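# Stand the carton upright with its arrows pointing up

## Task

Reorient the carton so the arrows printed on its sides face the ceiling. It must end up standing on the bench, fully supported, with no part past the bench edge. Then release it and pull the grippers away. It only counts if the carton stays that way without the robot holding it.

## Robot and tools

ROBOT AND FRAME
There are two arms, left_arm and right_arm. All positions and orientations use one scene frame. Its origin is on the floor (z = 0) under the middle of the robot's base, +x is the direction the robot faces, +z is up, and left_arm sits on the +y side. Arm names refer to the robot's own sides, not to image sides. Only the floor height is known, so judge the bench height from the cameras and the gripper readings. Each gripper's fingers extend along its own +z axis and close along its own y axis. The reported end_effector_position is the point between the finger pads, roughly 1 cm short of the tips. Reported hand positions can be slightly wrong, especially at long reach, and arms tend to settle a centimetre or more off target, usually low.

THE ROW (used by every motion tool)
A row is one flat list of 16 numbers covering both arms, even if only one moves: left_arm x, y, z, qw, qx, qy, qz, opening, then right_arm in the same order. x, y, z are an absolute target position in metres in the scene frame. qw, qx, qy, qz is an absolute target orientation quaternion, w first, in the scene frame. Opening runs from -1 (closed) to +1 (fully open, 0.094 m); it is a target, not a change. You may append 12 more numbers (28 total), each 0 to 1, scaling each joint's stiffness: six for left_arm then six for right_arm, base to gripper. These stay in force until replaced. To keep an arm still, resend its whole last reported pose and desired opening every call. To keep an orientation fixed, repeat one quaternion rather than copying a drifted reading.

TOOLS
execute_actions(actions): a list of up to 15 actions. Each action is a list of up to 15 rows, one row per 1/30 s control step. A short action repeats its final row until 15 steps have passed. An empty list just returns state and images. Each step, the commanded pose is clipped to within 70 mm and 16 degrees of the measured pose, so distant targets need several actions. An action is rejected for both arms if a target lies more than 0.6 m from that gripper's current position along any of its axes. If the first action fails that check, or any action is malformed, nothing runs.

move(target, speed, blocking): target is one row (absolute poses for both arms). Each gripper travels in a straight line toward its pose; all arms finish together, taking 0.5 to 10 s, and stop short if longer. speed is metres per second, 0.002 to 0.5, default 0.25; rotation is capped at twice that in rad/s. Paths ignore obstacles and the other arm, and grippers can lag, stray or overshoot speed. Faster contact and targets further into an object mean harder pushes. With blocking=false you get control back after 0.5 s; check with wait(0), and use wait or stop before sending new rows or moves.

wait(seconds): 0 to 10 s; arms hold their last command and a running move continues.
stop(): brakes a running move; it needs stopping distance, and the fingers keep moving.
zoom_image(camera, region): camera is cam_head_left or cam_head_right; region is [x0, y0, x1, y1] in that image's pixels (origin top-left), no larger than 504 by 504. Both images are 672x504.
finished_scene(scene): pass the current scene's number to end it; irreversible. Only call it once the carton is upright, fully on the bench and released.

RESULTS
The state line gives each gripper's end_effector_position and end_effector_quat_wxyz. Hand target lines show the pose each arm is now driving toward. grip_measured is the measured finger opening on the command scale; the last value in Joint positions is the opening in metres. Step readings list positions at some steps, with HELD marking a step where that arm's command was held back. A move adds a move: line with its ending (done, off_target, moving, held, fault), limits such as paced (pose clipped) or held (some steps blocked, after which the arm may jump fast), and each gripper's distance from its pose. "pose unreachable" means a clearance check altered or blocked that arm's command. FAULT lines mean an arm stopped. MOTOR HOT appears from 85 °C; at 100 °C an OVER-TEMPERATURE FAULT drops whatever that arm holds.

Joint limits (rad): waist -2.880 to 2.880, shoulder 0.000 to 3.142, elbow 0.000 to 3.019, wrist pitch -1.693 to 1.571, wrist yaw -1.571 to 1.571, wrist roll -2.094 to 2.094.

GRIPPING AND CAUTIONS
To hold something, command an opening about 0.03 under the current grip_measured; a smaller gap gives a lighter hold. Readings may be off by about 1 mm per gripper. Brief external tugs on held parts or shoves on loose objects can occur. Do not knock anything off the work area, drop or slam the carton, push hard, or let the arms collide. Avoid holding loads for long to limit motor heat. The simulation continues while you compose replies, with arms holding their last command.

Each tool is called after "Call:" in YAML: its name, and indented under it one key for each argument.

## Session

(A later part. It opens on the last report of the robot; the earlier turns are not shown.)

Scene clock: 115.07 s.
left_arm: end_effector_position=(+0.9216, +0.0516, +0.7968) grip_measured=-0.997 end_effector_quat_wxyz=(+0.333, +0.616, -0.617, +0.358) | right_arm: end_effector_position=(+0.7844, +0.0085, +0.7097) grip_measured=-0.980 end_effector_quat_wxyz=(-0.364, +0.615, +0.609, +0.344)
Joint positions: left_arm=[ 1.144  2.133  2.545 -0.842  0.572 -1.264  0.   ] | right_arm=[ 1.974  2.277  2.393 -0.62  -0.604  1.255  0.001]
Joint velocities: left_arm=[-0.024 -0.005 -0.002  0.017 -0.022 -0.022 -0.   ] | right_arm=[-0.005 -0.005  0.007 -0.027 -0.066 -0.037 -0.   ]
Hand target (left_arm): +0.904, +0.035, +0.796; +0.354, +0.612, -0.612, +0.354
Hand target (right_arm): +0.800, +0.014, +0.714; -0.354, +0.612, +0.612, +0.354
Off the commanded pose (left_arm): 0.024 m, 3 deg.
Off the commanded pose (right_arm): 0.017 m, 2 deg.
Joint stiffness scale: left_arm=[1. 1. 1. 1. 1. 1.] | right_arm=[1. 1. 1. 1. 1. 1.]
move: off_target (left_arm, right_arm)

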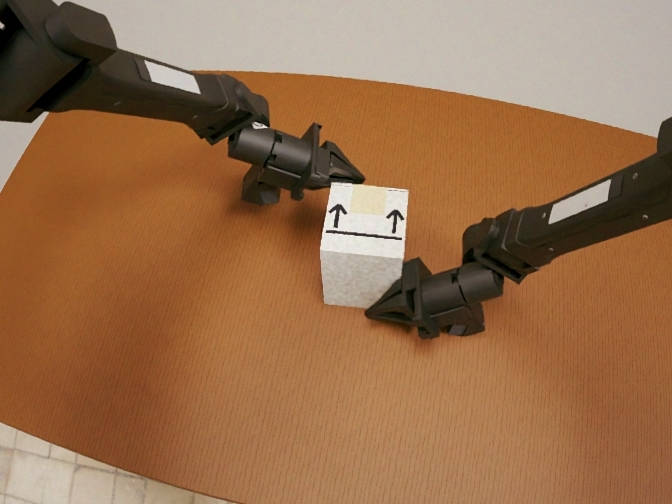

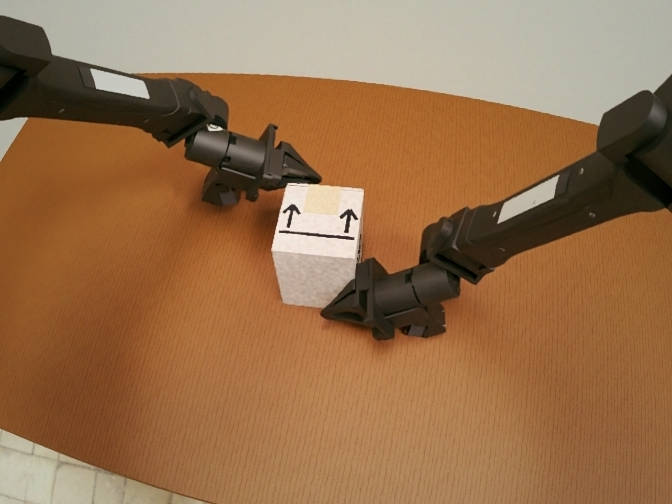

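Call:
move:
  target: [0.925,0.035,0.795,0.354,0.612,-0.612,0.354,-1,0.795,0.04,0.708,-0.287,0.709,0.496,0.41,-1]
  speed: 0.1

Call:
move:
  target: [0.87,0.035,0.815,0.354,0.612,-0.612,0.354,-1,0.80,0.04,0.708,-0.287,0.709,0.496,0.41,-1]
  speed: 0.04

Scene clock: 121.07 s.
left_arm: end_effector_position=(+0.9328, +0.0554, +0.7980) grip_measured=-0.997 end_effector_quat_wxyz=(+0.342, +0.616, -0.616, +0.353) | right_arm: end_effector_position=(+0.7998, +0.0163, +0.7018) grip_measured=-0.980 end_effector_quat_wxyz=(-0.277, +0.708, +0.507, +0.406)
Joint positions: left_arm=[ 1.144  2.213  2.737 -0.975  0.572 -1.264  0.   ] | right_arm=[ 1.979  2.237  2.138 -0.01  -0.623  1.622  0.001]
Joint velocities: left_arm=[ 0.005  0.005  0.017 -0.017 -0.007 -0.081  0.   ] | right_arm=[-0.005  0.005  0.022  0.012 -0.037 -0.051 -0.001]
Hand target (left_arm): +0.925, +0.035, +0.795; +0.353, +0.612, -0.612, +0.355
Hand target (right_arm): +0.795, +0.039, +0.708; -0.287, +0.708, +0.498, +0.410
Off the commanded pose (left_arm): 0.022 m, 2 deg.
Off the commanded pose (right_arm): 0.025 m, 2 deg.
Joint stiffness scale: left_arm=[1. 1. 1. 1. 1. 1.] | right_arm=[1. 1. 1. 1. 1. 1.]
move: off_target (left_arm, right_arm)

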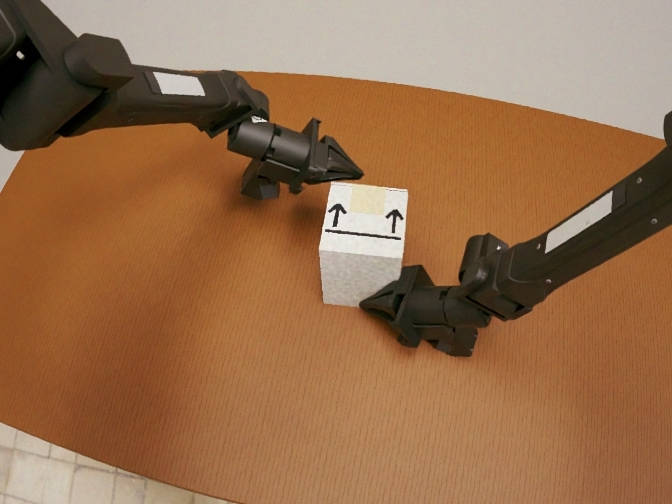

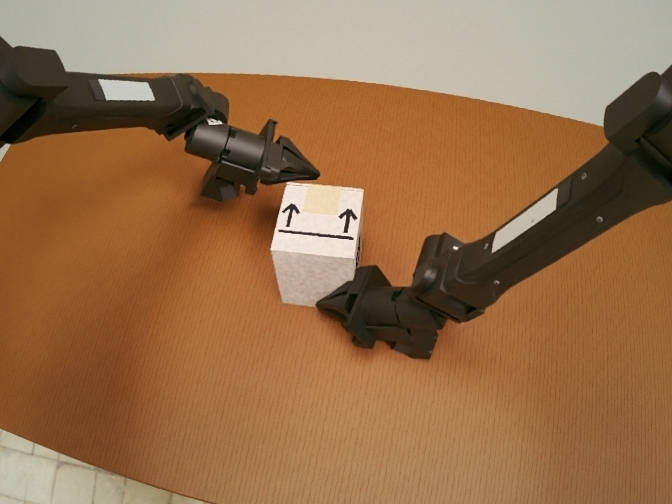

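Scene clock: 123.07 s.
left_arm: end_effector_position=(+0.8702, +0.0352, +0.8164) grip_measured=-0.997 end_effector_quat_wxyz=(+0.356, +0.610, -0.611, +0.357) | right_arm: end_effector_position=(+0.7991, +0.0164, +0.7016) grip_measured=-0.980 end_effector_quat_wxyz=(-0.278, +0.709, +0.506, +0.405)
Joint positions: left_arm=[ 1.135  1.985  2.185 -0.673  0.59  -1.261  0.   ] | right_arm=[ 1.979  2.237  2.137 -0.01  -0.622  1.624  0.001]
Joint velocities: left_arm=[-0.005 -0.005 -0.002  0.002  0.022  0.007 -0.   ] | right_arm=[-0.024  0.015 -0.017 -0.017 -0.051 -0.022 -0.   ]
Hand target (left_arm): +0.869, +0.035, +0.817; +0.354, +0.612, -0.612, +0.354
Hand target (right_arm): +0.800, +0.040, +0.709; -0.287, +0.709, +0.496, +0.410
Off the commanded pose (left_arm): 0.001 m, 0 deg.
Off the commanded pose (right_arm): 0.025 m, 2 deg.
Joint stiffness scale: left_arm=[1. 1. 1. 1. 1. 1.] | right_arm=[1. 1. 1. 1. 1. 1.]
move: off_target (right_arm)

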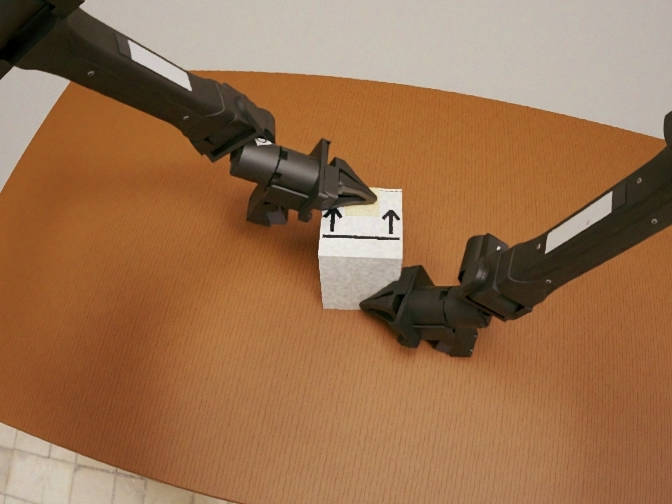

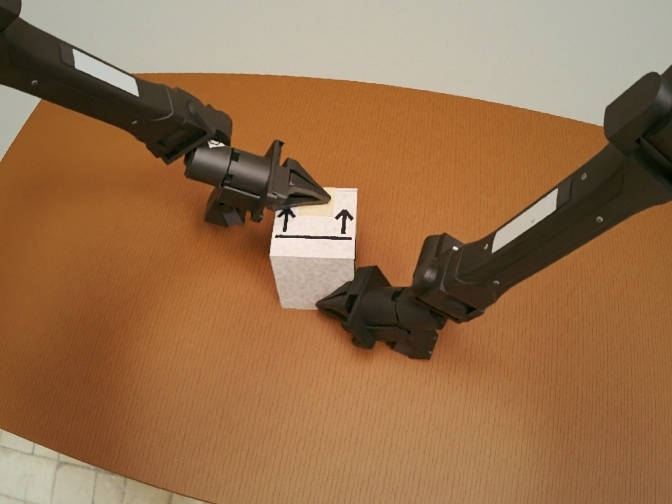

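Call:
move:
  target: [0.90,0.04,0.86,0,0,-1,0,0.3,0.80,0.03,0.708,-0.287,0.709,0.496,0.41,-1]

Call:
move:
  target: [0.935,0.03,0.84,0,0,-1,0,0.3,0.80,0.03,0.708,-0.287,0.709,0.496,0.41,-1]
  speed: 0.1

Scene clock: 130.10 s.
left_arm: end_effector_position=(+0.8788, +0.0415, +0.8409) grip_measured=+0.298 end_effector_quat_wxyz=(-0.021, +0.009, +1.000, +0.007) | right_arm: end_effector_position=(+0.7991, +0.0164, +0.7017) grip_measured=-0.980 end_effector_quat_wxyz=(-0.278, +0.709, +0.506, +0.405)
Joint positions: left_arm=[ 0.861  1.885  1.948 -0.325 -0.721  0.204  0.061] | right_arm=[ 1.979  2.237  2.137 -0.01  -0.623  1.625  0.001]
Joint velocities: left_arm=[-0.005 -0.015  0.002  0.002 -0.051  0.022 -0.   ] | right_arm=[ 0.005 -0.005  0.002 -0.027 -0.066  0.066 -0.   ]
Hand target (left_arm): +0.900, +0.041, +0.861; -0.004, +0.003, +1.000, +0.001
Hand target (right_arm): +0.800, +0.030, +0.708; -0.287, +0.709, +0.496, +0.410
Off the commanded pose (left_arm): 0.029 m, 3 deg.
Off the commanded pose (right_arm): 0.015 m, 2 deg.
Joint stiffness scale: left_arm=[1. 1. 1. 1. 1. 1.] | right_arm=[1. 1. 1. 1. 1. 1.]
move: off_target (left_arm, right_arm)

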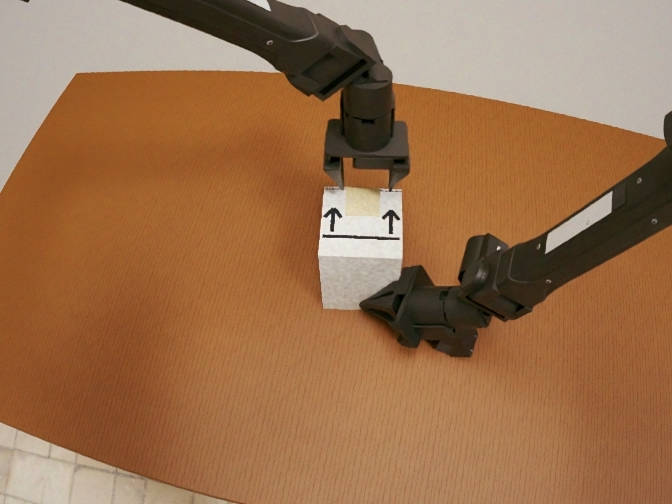

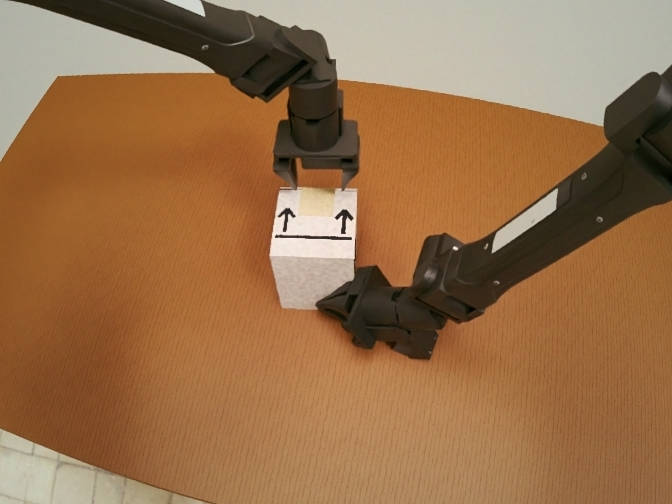

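Scene clock: 131.40 s.
left_arm: end_effector_position=(+0.9375, +0.0525, +0.8386) grip_measured=+0.298 end_effector_quat_wxyz=(+0.001, -0.009, +1.000, +0.012) | right_arm: end_effector_position=(+0.7991, +0.0165, +0.7017) grip_measured=-0.980 end_effector_quat_wxyz=(-0.278, +0.709, +0.506, +0.405)
Joint positions: left_arm=[ 0.861  1.948  2.165 -0.421 -0.721  0.206  0.061] | right_arm=[ 1.979  2.237  2.137 -0.01  -0.623  1.625  0.001]
Joint velocities: left_arm=[-0.005 -0.015  0.022  0.012 -0.051 -0.066  0.   ] | right_arm=[-0.015 -0.005 -0.007  0.002  0.066  0.022  0.   ]
Hand target (left_arm): +0.935, +0.030, +0.840; +0.000, -0.000, +1.000, +0.000
Hand target (right_arm): +0.800, +0.030, +0.708; -0.287, +0.709, +0.496, +0.410
Off the commanded pose (left_arm): 0.023 m, 2 deg.
Off the commanded pose (right_arm): 0.015 m, 2 deg.
Joint stiffness scale: left_arm=[1. 1. 1. 1. 1. 1.] | right_arm=[1. 1. 1. 1. 1. 1.]
move: off_target (left_arm, right_arm)

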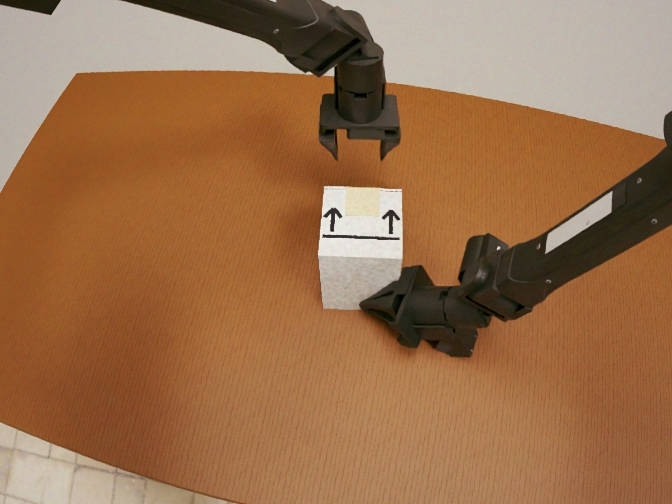

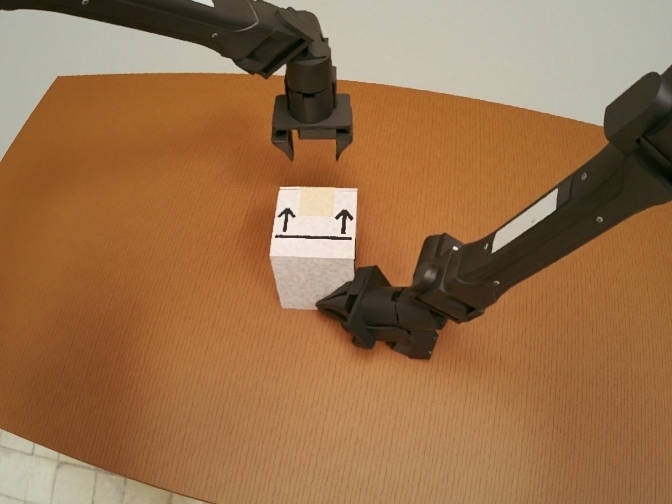

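Call:
move:
  target: [0.93,0.03,0.775,0,0,-1,0,0.3,0.80,0.03,0.708,-0.287,0.709,0.496,0.41,-1]
  speed: 0.1

Call:
move:
  target: [0.865,0.035,0.80,0,0,-1,0,0.3,0.80,0.03,0.708,-0.287,0.709,0.496,0.41,-1]
  speed: 0.04

Scene clock: 135.40 s.
left_arm: end_effector_position=(+0.9377, +0.0205, +0.7897) grip_measured=+0.298 end_effector_quat_wxyz=(+0.006, -0.004, +1.000, -0.008) | right_arm: end_effector_position=(+0.7991, +0.0164, +0.7017) grip_measured=-0.980 end_effector_quat_wxyz=(-0.278, +0.709, +0.506, +0.405)
Joint positions: left_arm=[ 0.879  2.133  2.415 -0.481 -0.662  0.222  0.061] | right_arm=[ 1.979  2.237  2.137 -0.01  -0.623  1.625  0.001]
Joint velocities: left_arm=[-0.005 -0.005 -0.002 -0.012 -0.007  0.022 -0.001] | right_arm=[-0.015  0.015  0.002 -0.017  0.022 -0.037  0.001]
Hand target (left_arm): +0.930, +0.031, +0.775; +0.000, -0.000, +1.000, -0.000
Hand target (right_arm): +0.800, +0.030, +0.708; -0.287, +0.709, +0.496, +0.410
Off the commanded pose (left_arm): 0.019 m, 1 deg.
Off the commanded pose (right_arm): 0.015 m, 2 deg.
Joint stiffness scale: left_arm=[1. 1. 1. 1. 1. 1.] | right_arm=[1. 1. 1. 1. 1. 1.]
move: off_target (left_arm, right_arm)

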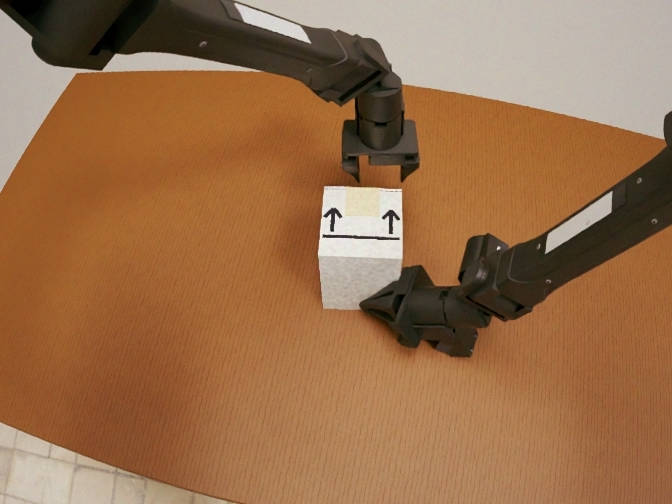

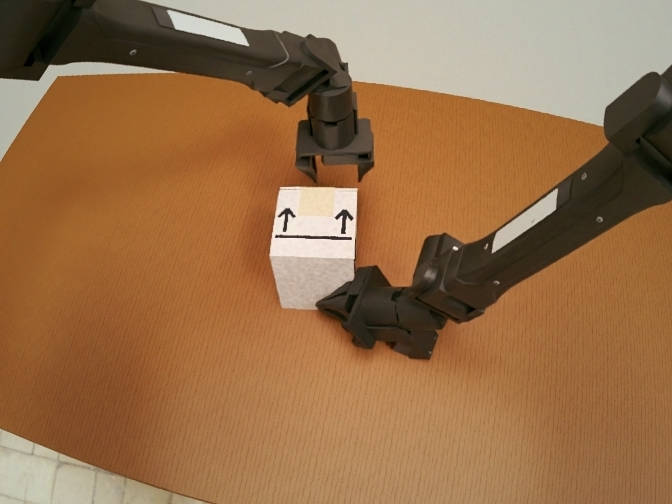

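Scene clock: 137.53 s.
left_arm: end_effector_position=(+0.8936, +0.0332, +0.8170) grip_measured=+0.298 end_effector_quat_wxyz=(+0.022, -0.011, +1.000, -0.005) | right_arm: end_effector_position=(+0.7985, +0.0167, +0.7017) grip_measured=-0.980 end_effector_quat_wxyz=(-0.278, +0.709, +0.506, +0.405)
Joint positions: left_arm=[ 0.879  1.941  1.998 -0.214 -0.662  0.233  0.061] | right_arm=[ 1.979  2.237  2.136 -0.01  -0.623  1.623  0.001]
Joint velocities: left_arm=[-0.015 -0.015 -0.007  0.002  0.007 -0.022 -0.001] | right_arm=[-0.005 -0.005  0.007  0.002 -0.037 -0.051 -0.001]
Hand target (left_arm): +0.864, +0.035, +0.802; -0.000, -0.000, +1.000, +0.000
Hand target (right_arm): +0.800, +0.030, +0.708; -0.287, +0.709, +0.496, +0.410
Off the commanded pose (left_arm): 0.033 m, 3 deg.
Off the commanded pose (right_arm): 0.015 m, 2 deg.
Joint stiffness scale: left_arm=[1. 1. 1. 1. 1. 1.] | right_arm=[1. 1. 1. 1. 1. 1.]
move: off_target (left_arm, right_arm)

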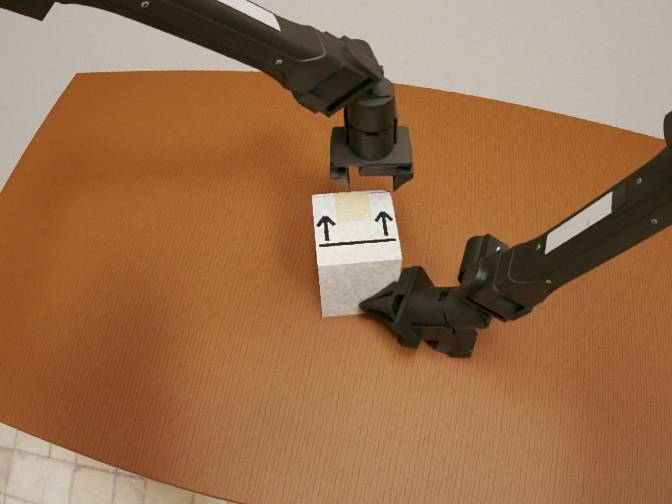

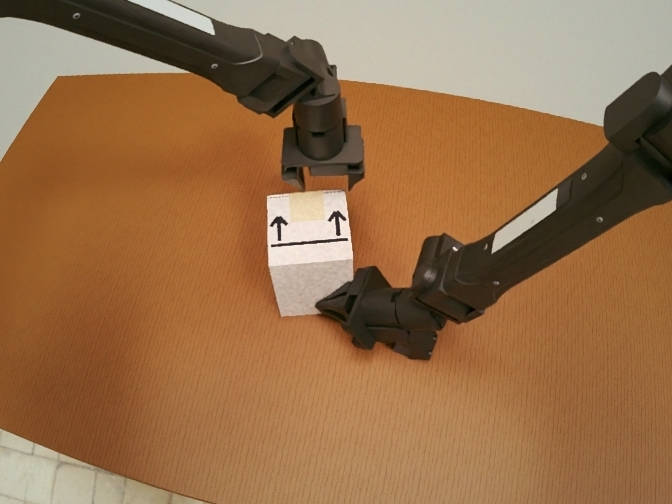

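Call:
move:
  target: [0.915,0.075,0.77,0,0,-1,0,0.2,0.76,0.035,0.712,-0.212,0.785,0.366,0.454,-1]
  speed: 0.12

Call:
move:
  target: [0.885,0.065,0.77,0,0,-1,0,0.2,0.795,0.065,0.705,-0.212,0.785,0.366,0.454,-1]
  speed: 0.05

Call:
move:
  target: [0.845,0.065,0.785,0,0,-1,0,0.2,0.795,0.065,0.705,-0.212,0.785,0.366,0.454,-1]
  speed: 0.04

Scene clock: 143.00 s.
left_arm: end_effector_position=(+0.9306, +0.0724, +0.7912) grip_measured=+0.202 end_effector_quat_wxyz=(+0.011, -0.008, +1.000, -0.006) | right_arm: end_effector_position=(+0.7653, +0.0263, +0.7075) grip_measured=-0.980 end_effector_quat_wxyz=(-0.206, +0.782, +0.375, +0.452)
Joint positions: left_arm=[ 0.936  2.008  2.231 -0.401 -0.608  0.235  0.056] | right_arm=[ 1.995  2.278  1.915  0.601 -0.543  1.994  0.001]
Joint velocities: left_arm=[-0.015 -0.005  0.002 -0.002  0.037 -0.066  0.001] | right_arm=[-0.005 -0.015 -0.007  0.027 -0.022  0.022  0.001]
Hand target (left_arm): +0.915, +0.076, +0.771; -0.000, -0.000, +1.000, -0.001
Hand target (right_arm): +0.760, +0.036, +0.710; -0.212, +0.784, +0.368, +0.453
Off the commanded pose (left_arm): 0.026 m, 2 deg.
Off the commanded pose (right_arm): 0.011 m, 1 deg.
Joint stiffness scale: left_arm=[1. 1. 1. 1. 1. 1.] | right_arm=[1. 1. 1. 1. 1. 1.]
move: off_target (left_arm, right_arm)

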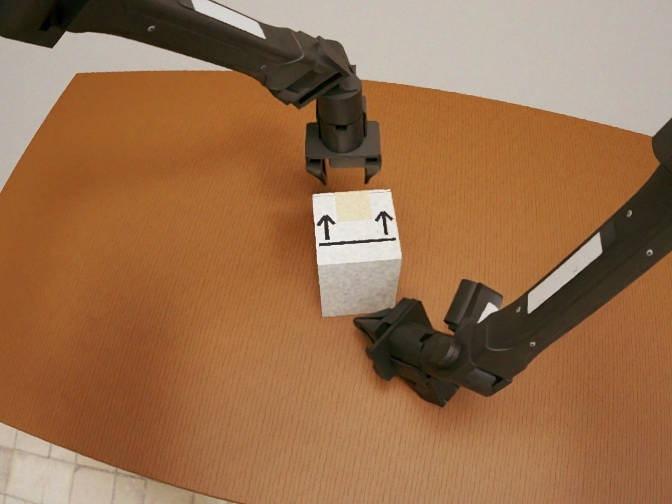

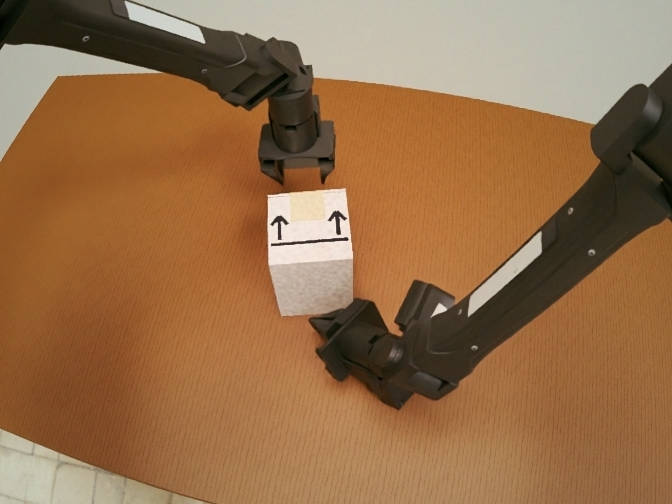

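Scene clock: 144.37 s.
left_arm: end_effector_position=(+0.9073, +0.0609, +0.7840) grip_measured=+0.202 end_effector_quat_wxyz=(+0.017, -0.012, +1.000, -0.006) | right_arm: end_effector_position=(+0.7899, +0.0524, +0.7005) grip_measured=-0.980 end_effector_quat_wxyz=(-0.205, +0.785, +0.371, +0.451)
Joint positions: left_arm=[ 0.936  1.999  2.139 -0.303 -0.605  0.235  0.056] | right_arm=[ 2.03   2.331  2.046  0.521 -0.502  1.994  0.001]
Joint velocities: left_arm=[-0.015 -0.005 -0.012 -0.012 -0.007 -0.007  0.   ] | right_arm=[-0.005 -0.024 -0.002 -0.012 -0.037  0.007 -0.   ]
Hand target (left_arm): +0.885, +0.065, +0.771; -0.000, -0.000, +1.000, -0.000
Hand target (right_arm): +0.795, +0.064, +0.706; -0.212, +0.785, +0.365, +0.454
Off the commanded pose (left_arm): 0.027 m, 3 deg.
Off the commanded pose (right_arm): 0.014 m, 1 deg.
Joint stiffness scale: left_arm=[1. 1. 1. 1. 1. 1.] | right_arm=[1. 1. 1. 1. 1. 1.]
move: off_target (left_arm, right_arm)

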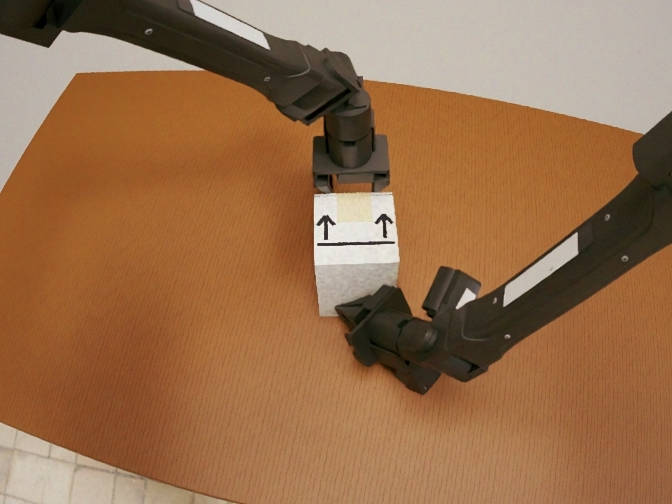

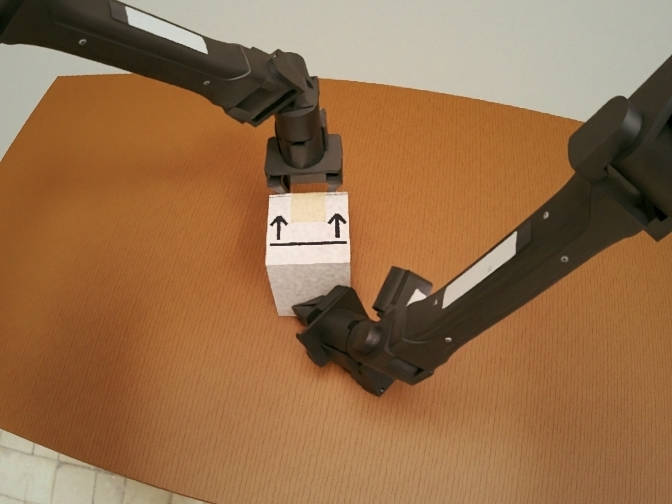

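Scene clock: 146.17 s.
left_arm: end_effector_position=(+0.8904, +0.0724, +0.8051) grip_measured=+0.202 end_effector_quat_wxyz=(+0.036, -0.025, +0.999, -0.002) | right_arm: end_effector_position=(+0.7886, +0.0537, +0.7003) grip_measured=-0.980 end_effector_quat_wxyz=(-0.206, +0.785, +0.372, +0.450)
Joint positions: left_arm=[ 0.936  1.898  1.936 -0.155 -0.604  0.236  0.056] | right_arm=[ 2.031  2.332  2.046  0.518 -0.502  1.991  0.001]
Joint velocities: left_arm=[-0.005  0.005 -0.012 -0.007 -0.022 -0.022  0.   ] | right_arm=[ 0.005 -0.005 -0.007  0.002 -0.007 -0.066 -0.001]
Hand target (left_arm): +0.845, +0.066, +0.787; -0.000, -0.000, +1.000, -0.000
Hand target (right_arm): +0.795, +0.065, +0.706; -0.212, +0.785, +0.366, +0.454
Off the commanded pose (left_arm): 0.050 m, 5 deg.
Off the commanded pose (right_arm): 0.014 m, 1 deg.
Joint stiffness scale: left_arm=[1. 1. 1. 1. 1. 1.] | right_arm=[1. 1. 1. 1. 1. 1.]
move: off_target (left_arm, right_arm)

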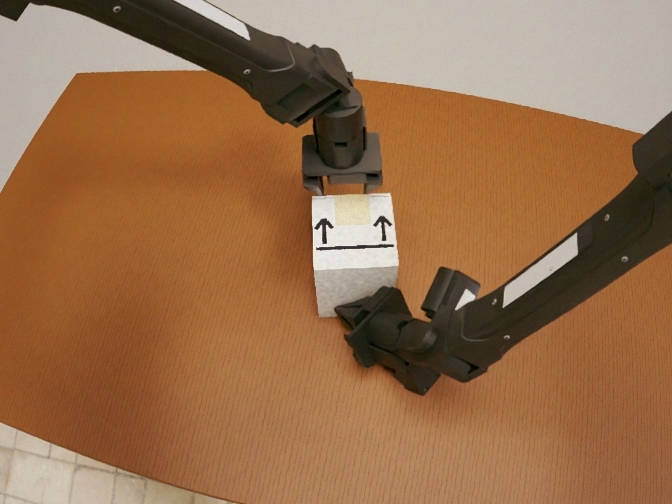

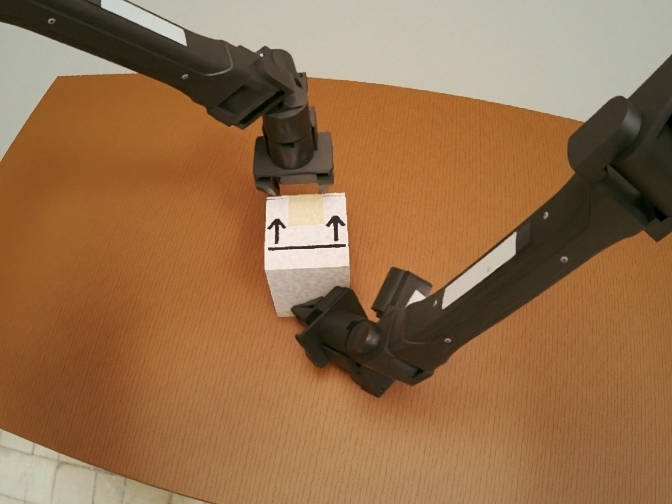

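Call:
execute_actions:
  actions:
    - [[0.835,0.045,0.78,0,0,-1,0,0.2,0.795,0.065,0.705,-0.212,0.785,0.366,0.454,-1]]
    - [[0.822,0.04,0.785,0,0,-1,0,0.2,0.795,0.065,0.705,-0.212,0.785,0.366,0.454,-1]]
    - [[0.81,0.04,0.79,0,0,-1,0,0.2,0.795,0.065,0.705,-0.212,0.785,0.366,0.454,-1]]
    - [[0.80,0.04,0.795,0,0,-1,0,0.2,0.795,0.065,0.705,-0.212,0.785,0.366,0.454,-1]]

Scene clock: 150.13 s.
left_arm: end_effector_position=(+0.8779, +0.0789, +0.8176) grip_measured=+0.202 end_effector_quat_wxyz=(+0.053, -0.045, +0.998, +0.009) | right_arm: end_effector_position=(+0.7870, +0.0547, +0.6996) grip_measured=-0.980 end_effector_quat_wxyz=(-0.205, +0.786, +0.374, +0.448)
Joint positions: left_arm=[ 0.933  1.848  1.816 -0.037 -0.621  0.225  0.056] | right_arm=[ 2.032  2.333  2.045  0.517 -0.498  1.988  0.001]
Joint velocities: left_arm=[ 0.005 -0.024 -0.022  0.007  0.037 -0.066 -0.   ] | right_arm=[-0.005 -0.005  0.017  0.002  0.037  0.081 -0.   ]
Hand target (left_arm): +0.811, +0.048, +0.801; +0.001, +0.001, +1.000, -0.001
Hand target (right_arm): +0.795, +0.065, +0.705; -0.212, +0.785, +0.366, +0.454
Off the commanded pose (left_arm): 0.090 m, 8 deg; position clipped at the last step of the last action.
Off the commanded pose (right_arm): 0.014 m, 1 deg.
Joint stiffness scale: left_arm=[1. 1. 1. 1. 1. 1.] | right_arm=[1. 1. 1. 1. 1. 1.]
Step readings (end_effector_position; steps 1 to 15: 1st action; 16 to 30: 2nd action; 31 to 45: 3rd action; 46 to 60: 4th action):
0: left_arm (+0.8905, +0.0724, +0.8051) | right_arm (+0.7886, +0.0537, +0.7003)
1: left_arm (+0.8911, +0.0731, +0.8052) | right_arm (+0.7886, +0.0536, +0.7002)
2: left_arm (+0.8912, +0.0733, +0.8051) | right_arm (+0.7885, +0.0536, +0.7001)
4: left_arm (+0.8912, +0.0733, +0.8051) | right_arm (+0.7885, +0.0536, +0.7001)
8: left_arm (+0.8912, +0.0733, +0.8050) | right_arm (+0.7885, +0.0536, +0.7001)
15: left_arm (+0.8912, +0.0734, +0.8050) | right_arm (+0.7885, +0.0536, +0.7001)
16: left_arm (+0.8898, +0.0729, +0.8049) | right_arm (+0.7885, +0.0536, +0.7001)
17: left_arm (+0.8890, +0.0729, +0.8055) | right_arm (+0.7885, +0.0536, +0.7001)
19: left_arm (+0.8881, +0.0734, +0.8065) | right_arm (+0.7882, +0.0538, +0.7000)
23: left_arm (+0.8878, +0.0734, +0.8065) | right_arm (+0.7882, +0.0538, +0.7000)
30: left_arm (+0.8878, +0.0734, +0.8065) | right_arm (+0.7882, +0.0538, +0.7000)
31: left_arm (+0.8873, +0.0736, +0.8070) | right_arm (+0.7882, +0.0538, +0.7000)
32: left_arm (+0.8862, +0.0741, +0.8080) | right_arm (+0.7879, +0.0539, +0.6999)
34: left_arm (+0.8844, +0.0754, +0.8102) | right_arm (+0.7875, +0.0543, +0.6999)
38: left_arm (+0.8828, +0.0760, +0.8120) | right_arm (+0.7875, +0.0543, +0.6999)
45: left_arm (+0.8827, +0.0760, +0.8121) | right_arm (+0.7875, +0.0543, +0.6999)
46: left_arm (+0.8824, +0.0762, +0.8125) | right_arm (+0.7875, +0.0543, +0.6999)
47: left_arm (+0.8815, +0.0767, +0.8134) | right_arm (+0.7875, +0.0543, +0.6999)
49: left_arm (+0.8800, +0.0779, +0.8155) | right_arm (+0.7873, +0.0546, +0.6998)
53: left_arm (+0.8780, +0.0789, +0.8174) | right_arm (+0.7870, +0.0547, +0.6996)
60: end_effector_position above

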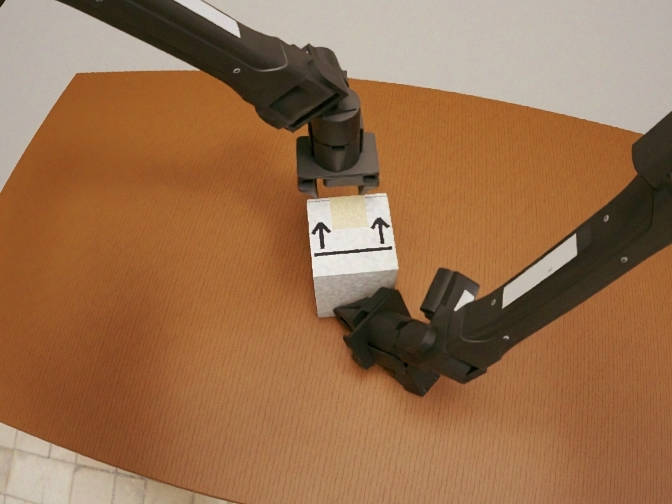

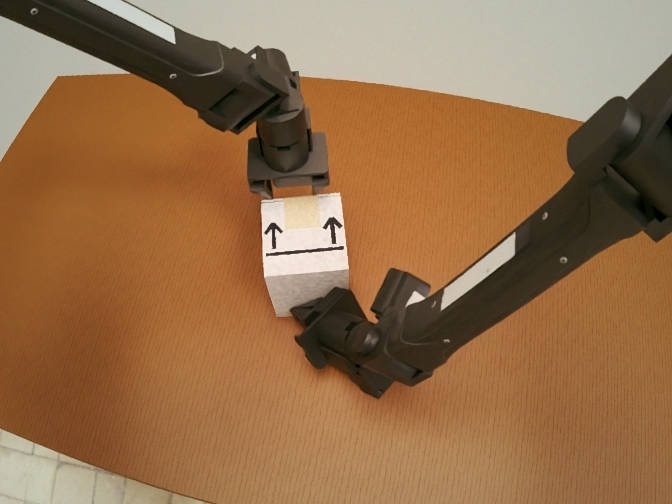

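Call:
execute_actions:
  actions:
    - [[0.81,0.055,0.815,0,0,-1,0,0.2,0.79,0.065,0.705,-0.212,0.785,0.366,0.454,-1]]
    - [[0.80,0.055,0.822,0,0,-1,0,0.2,0.79,0.065,0.705,-0.212,0.785,0.366,0.454,-1]]
    - [[0.79,0.055,0.828,0,0,-1,0,0.2,0.79,0.065,0.705,-0.212,0.785,0.366,0.454,-1]]

Scene clock: 153.40 s.
left_arm: end_effector_position=(+0.8502, +0.0924, +0.8413) grip_measured=+0.202 end_effector_quat_wxyz=(+0.046, -0.042, +0.998, +0.016) | right_arm: end_effector_position=(+0.7830, +0.0556, +0.6985) grip_measured=-0.980 end_effector_quat_wxyz=(-0.207, +0.788, +0.373, +0.444)
Joint positions: left_arm=[ 0.932  1.76   1.654  0.026 -0.639  0.224  0.056] | right_arm=[ 2.032  2.334  2.039  0.517 -0.494  1.99   0.001]
Joint velocities: left_arm=[-0.015 -0.015 -0.002 -0.002 -0.037 -0.022 -0.001] | right_arm=[-0.005 -0.005  0.022  0.012  0.007  0.022  0.001]
Hand target (left_arm): +0.791, +0.058, +0.830; +0.001, +0.001, +1.000, -0.000
Hand target (right_arm): +0.790, +0.065, +0.705; -0.212, +0.785, +0.366, +0.453
Off the commanded pose (left_arm): 0.072 m, 7 deg.
Off the commanded pose (right_arm): 0.013 m, 1 deg.
Joint stiffness scale: left_arm=[1. 1. 1. 1. 1. 1.] | right_arm=[1. 1. 1. 1. 1. 1.]
Step readings (end_effector_position; steps 1 to 15: 1st action; 16 to 30: 2nd action; 31 to 45: 3rd action):
0: left_arm (+0.8779, +0.0789, +0.8176) | right_arm (+0.7870, +0.0547, +0.6996)
1: left_arm (+0.8769, +0.0794, +0.8184) | right_arm (+0.7863, +0.0549, +0.6995)
2: left_arm (+0.8747, +0.0803, +0.8206) | right_arm (+0.7855, +0.0552, +0.6994)
4: left_arm (+0.8705, +0.0835, +0.8256) | right_arm (+0.7846, +0.0554, +0.6994)
8: left_arm (+0.8664, +0.0854, +0.8293) | right_arm (+0.7841, +0.0556, +0.6991)
15: left_arm (+0.8664, +0.0855, +0.8295) | right_arm (+0.7839, +0.0556, +0.6991)
16: left_arm (+0.8655, +0.0855, +0.8297) | right_arm (+0.7839, +0.0556, +0.6991)
17: left_arm (+0.8643, +0.0861, +0.8310) | right_arm (+0.7839, +0.0556, +0.6991)
19: left_arm (+0.8612, +0.0879, +0.8336) | right_arm (+0.7833, +0.0557, +0.6989)
23: left_arm (+0.8584, +0.0892, +0.8355) | right_arm (+0.7833, +0.0557, +0.6989)
30: left_arm (+0.8584, +0.0892, +0.8355) | right_arm (+0.7833, +0.0557, +0.6989)
31: left_arm (+0.8578, +0.0893, +0.8359) | right_arm (+0.7833, +0.0556, +0.6988)
32: left_arm (+0.8562, +0.0898, +0.8369) | right_arm (+0.7833, +0.0556, +0.6988)
34: left_arm (+0.8533, +0.0913, +0.8395) | right_arm (+0.7833, +0.0555, +0.6987)
38: left_arm (+0.8502, +0.0924, +0.8413) | right_arm (+0.7830, +0.0556, +0.6985)
45: end_effector_position above

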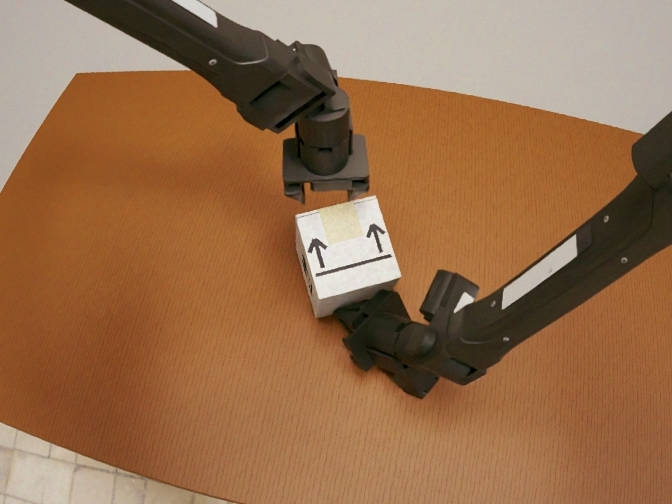

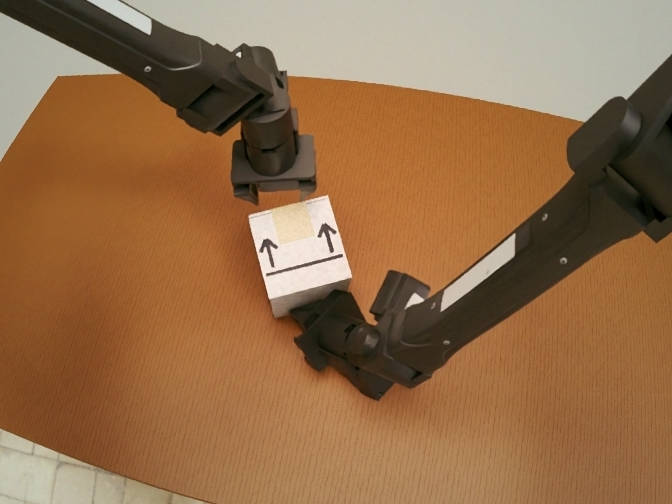

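Call:
execute_actions:
  actions:
    - [[0.79,0.05,0.825,0,0,-1,0,0.2,0.775,0.06,0.705,-0.212,0.785,0.366,0.454,-1]]
    - [[0.785,0.05,0.825,0,0,-1,0,0.2,0.76,0.055,0.705,-0.212,0.785,0.366,0.454,-1]]
    - [[0.775,0.05,0.825,0,0,-1,0,0.2,0.745,0.05,0.705,-0.212,0.785,0.366,0.454,-1]]

Scene clock: 156.87 s.
left_arm: end_effector_position=(+0.8081, +0.0756, +0.8385) grip_measured=+0.202 end_effector_quat_wxyz=(+0.022, -0.023, +0.999, +0.008) | right_arm: end_effector_position=(+0.7373, +0.0562, +0.7022) grip_measured=-0.980 end_effector_quat_wxyz=(-0.219, +0.786, +0.370, +0.445)
Joint positions: left_arm=[ 0.927  1.768  1.579  0.044 -0.64   0.224  0.056] | right_arm=[ 2.016  2.331  1.925  0.618 -0.528  2.003  0.001]
Joint velocities: left_arm=[-0.005  0.024 -0.022  0.017 -0.066 -0.037  0.   ] | right_arm=[-0.005 -0.005 -0.007 -0.017  0.11  -0.037  0.001]
Hand target (left_arm): +0.774, +0.052, +0.827; +0.000, +0.001, +1.000, -0.000
Hand target (right_arm): +0.745, +0.050, +0.705; -0.212, +0.784, +0.366, +0.454
Off the commanded pose (left_arm): 0.044 m, 4 deg.
Off the commanded pose (right_arm): 0.010 m, 1 deg.
Joint stiffness scale: left_arm=[1. 1. 1. 1. 1. 1.] | right_arm=[1. 1. 1. 1. 1. 1.]
Step readings (end_effector_position; steps 1 to 15: 1st action; 16 to 30: 2nd action; 31 to 45: 3rd action):
0: left_arm (+0.8502, +0.0924, +0.8413) | right_arm (+0.7830, +0.0556, +0.6985)
1: left_arm (+0.8501, +0.0925, +0.8413) | right_arm (+0.7811, +0.0564, +0.6992)
2: left_arm (+0.8495, +0.0923, +0.8413) | right_arm (+0.7801, +0.0572, +0.7006)
4: left_arm (+0.8462, +0.0897, +0.8418) | right_arm (+0.7763, +0.0583, +0.7014)
8: left_arm (+0.8396, +0.0863, +0.8421) | right_arm (+0.7698, +0.0598, +0.7007)
15: left_arm (+0.8382, +0.0856, +0.8421) | right_arm (+0.7690, +0.0598, +0.7004)
16: left_arm (+0.8379, +0.0854, +0.8421) | right_arm (+0.7672, +0.0602, +0.7011)
17: left_arm (+0.8372, +0.0852, +0.8420) | right_arm (+0.7667, +0.0598, +0.7029)
19: left_arm (+0.8340, +0.0843, +0.8418) | right_arm (+0.7629, +0.0605, +0.7043)
23: left_arm (+0.8263, +0.0819, +0.8412) | right_arm (+0.7552, +0.0618, +0.7038)
30: left_arm (+0.8246, +0.0810, +0.8405) | right_arm (+0.7536, +0.0611, +0.7031)
31: left_arm (+0.8241, +0.0810, +0.8405) | right_arm (+0.7522, +0.0613, +0.7038)
32: left_arm (+0.8231, +0.0806, +0.8404) | right_arm (+0.7515, +0.0606, +0.7053)
34: left_arm (+0.8192, +0.0796, +0.8403) | right_arm (+0.7479, +0.0601, +0.7059)
38: left_arm (+0.8106, +0.0770, +0.8395) | right_arm (+0.7398, +0.0580, +0.7036)
45: end_effector_position above

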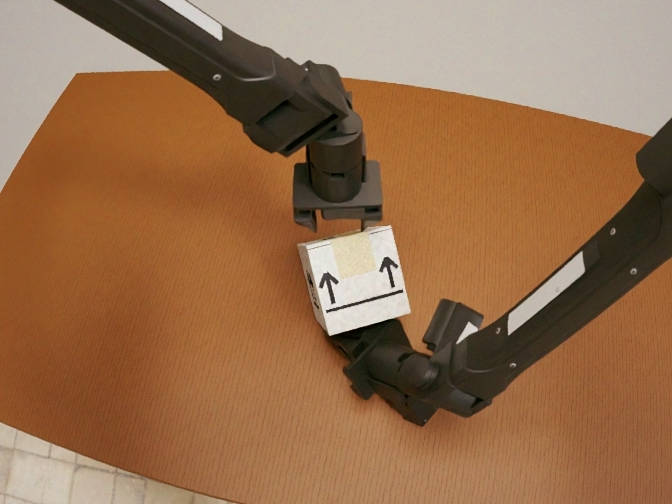

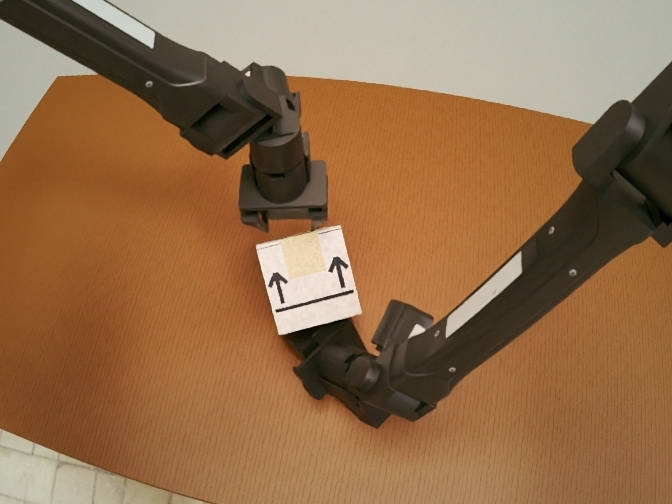

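Working; continue.

Call:
execute_actions:
  actions:
    - [[0.765,0.055,0.822,0,0,-1,0,0.2,0.73,0.045,0.705,-0.212,0.785,0.366,0.454,-1]]
    - [[0.755,0.055,0.82,0,0,-1,0,0.2,0.715,0.04,0.705,-0.212,0.785,0.366,0.454,-1]]
    - [[0.745,0.055,0.82,0,0,-1,0,0.2,0.70,0.035,0.705,-0.212,0.785,0.366,0.454,-1]]
    - [[0.74,0.055,0.82,0,0,-1,0,0.2,0.685,0.03,0.705,-0.212,0.785,0.366,0.454,-1]]

Scene clock: 161.90 s.
left_arm: end_effector_position=(+0.7587, +0.0568, +0.8330) grip_measured=+0.202 end_effector_quat_wxyz=(+0.010, -0.009, +1.000, -0.003) | right_arm: end_effector_position=(+0.6819, +0.0320, +0.7007) grip_measured=-0.980 end_effector_quat_wxyz=(-0.214, +0.786, +0.371, +0.447)
Joint positions: left_arm=[ 0.927  1.79   1.488  0.121 -0.624  0.231  0.056] | right_arm=[ 1.968  2.334  1.797  0.764 -0.571  2.012  0.001]
Joint velocities: left_arm=[-0.005 -0.015  0.012  0.007 -0.037 -0.007  0.001] | right_arm=[-0.015 -0.015  0.007 -0.007 -0.066 -0.007 -0.001]
Hand target (left_arm): +0.740, +0.056, +0.821; -0.000, +0.000, +1.000, -0.000
Hand target (right_arm): +0.685, +0.030, +0.705; -0.212, +0.784, +0.366, +0.454
Off the commanded pose (left_arm): 0.023 m, 2 deg.
Off the commanded pose (right_arm): 0.006 m, 1 deg.
Joint stiffness scale: left_arm=[1. 1. 1. 1. 1. 1.] | right_arm=[1. 1. 1. 1. 1. 1.]
Step readings (end_effector_position; steps 1 to 15: 1st action; 16 to 30: 2nd action; 31 to 45: 3rd action; 46 to 60: 4th action):
0: left_arm (+0.8081, +0.0757, +0.8385) | right_arm (+0.7373, +0.0562, +0.7022)
1: left_arm (+0.8079, +0.0752, +0.8386) | right_arm (+0.7362, +0.0564, +0.7030)
2: left_arm (+0.8076, +0.0748, +0.8386) | right_arm (+0.7354, +0.0558, +0.7044)
4: left_arm (+0.8045, +0.0739, +0.8386) | right_arm (+0.7322, +0.0548, +0.7050)
8: left_arm (+0.7969, +0.0713, +0.8382) | right_arm (+0.7248, +0.0522, +0.7027)
15: left_arm (+0.7950, +0.0704, +0.8377) | right_arm (+0.7230, +0.0509, +0.7019)
16: left_arm (+0.7950, +0.0702, +0.8377) | right_arm (+0.7220, +0.0507, +0.7025)
17: left_arm (+0.7948, +0.0700, +0.8378) | right_arm (+0.7213, +0.0502, +0.7039)
19: left_arm (+0.7923, +0.0694, +0.8378) | right_arm (+0.7182, +0.0491, +0.7046)
23: left_arm (+0.7857, +0.0671, +0.8371) | right_arm (+0.7115, +0.0466, +0.7027)
30: left_arm (+0.7839, +0.0660, +0.8364) | right_arm (+0.7097, +0.0446, +0.7015)
31: left_arm (+0.7838, +0.0658, +0.8364) | right_arm (+0.7090, +0.0447, +0.7024)
32: left_arm (+0.7835, +0.0658, +0.8365) | right_arm (+0.7084, +0.0442, +0.7038)
34: left_arm (+0.7811, +0.0652, +0.8367) | right_arm (+0.7054, +0.0425, +0.7042)
38: left_arm (+0.7732, +0.0627, +0.8360) | right_arm (+0.6987, +0.0400, +0.7031)
45: left_arm (+0.7642, +0.0581, +0.8328) | right_arm (+0.6960, +0.0383, +0.7018)
46: left_arm (+0.7639, +0.0580, +0.8328) | right_arm (+0.6950, +0.0382, +0.7024)
47: left_arm (+0.7637, +0.0580, +0.8329) | right_arm (+0.6943, +0.0377, +0.7037)
49: left_arm (+0.7622, +0.0576, +0.8330) | right_arm (+0.6920, +0.0368, +0.7046)
53: left_arm (+0.7591, +0.0570, +0.8331) | right_arm (+0.6857, +0.0347, +0.7033)
60: end_effector_position above

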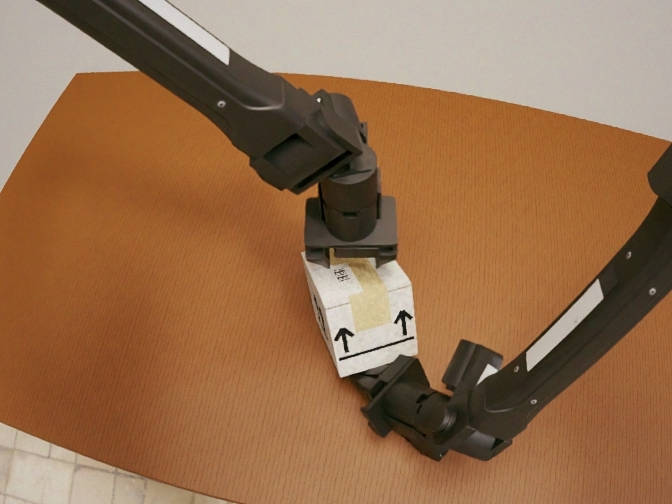

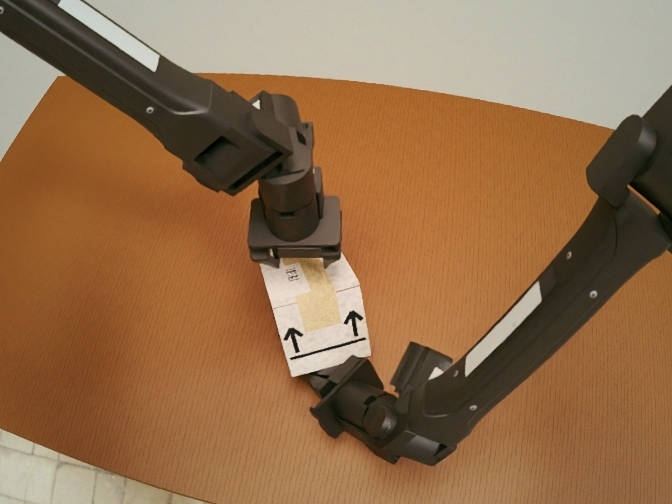

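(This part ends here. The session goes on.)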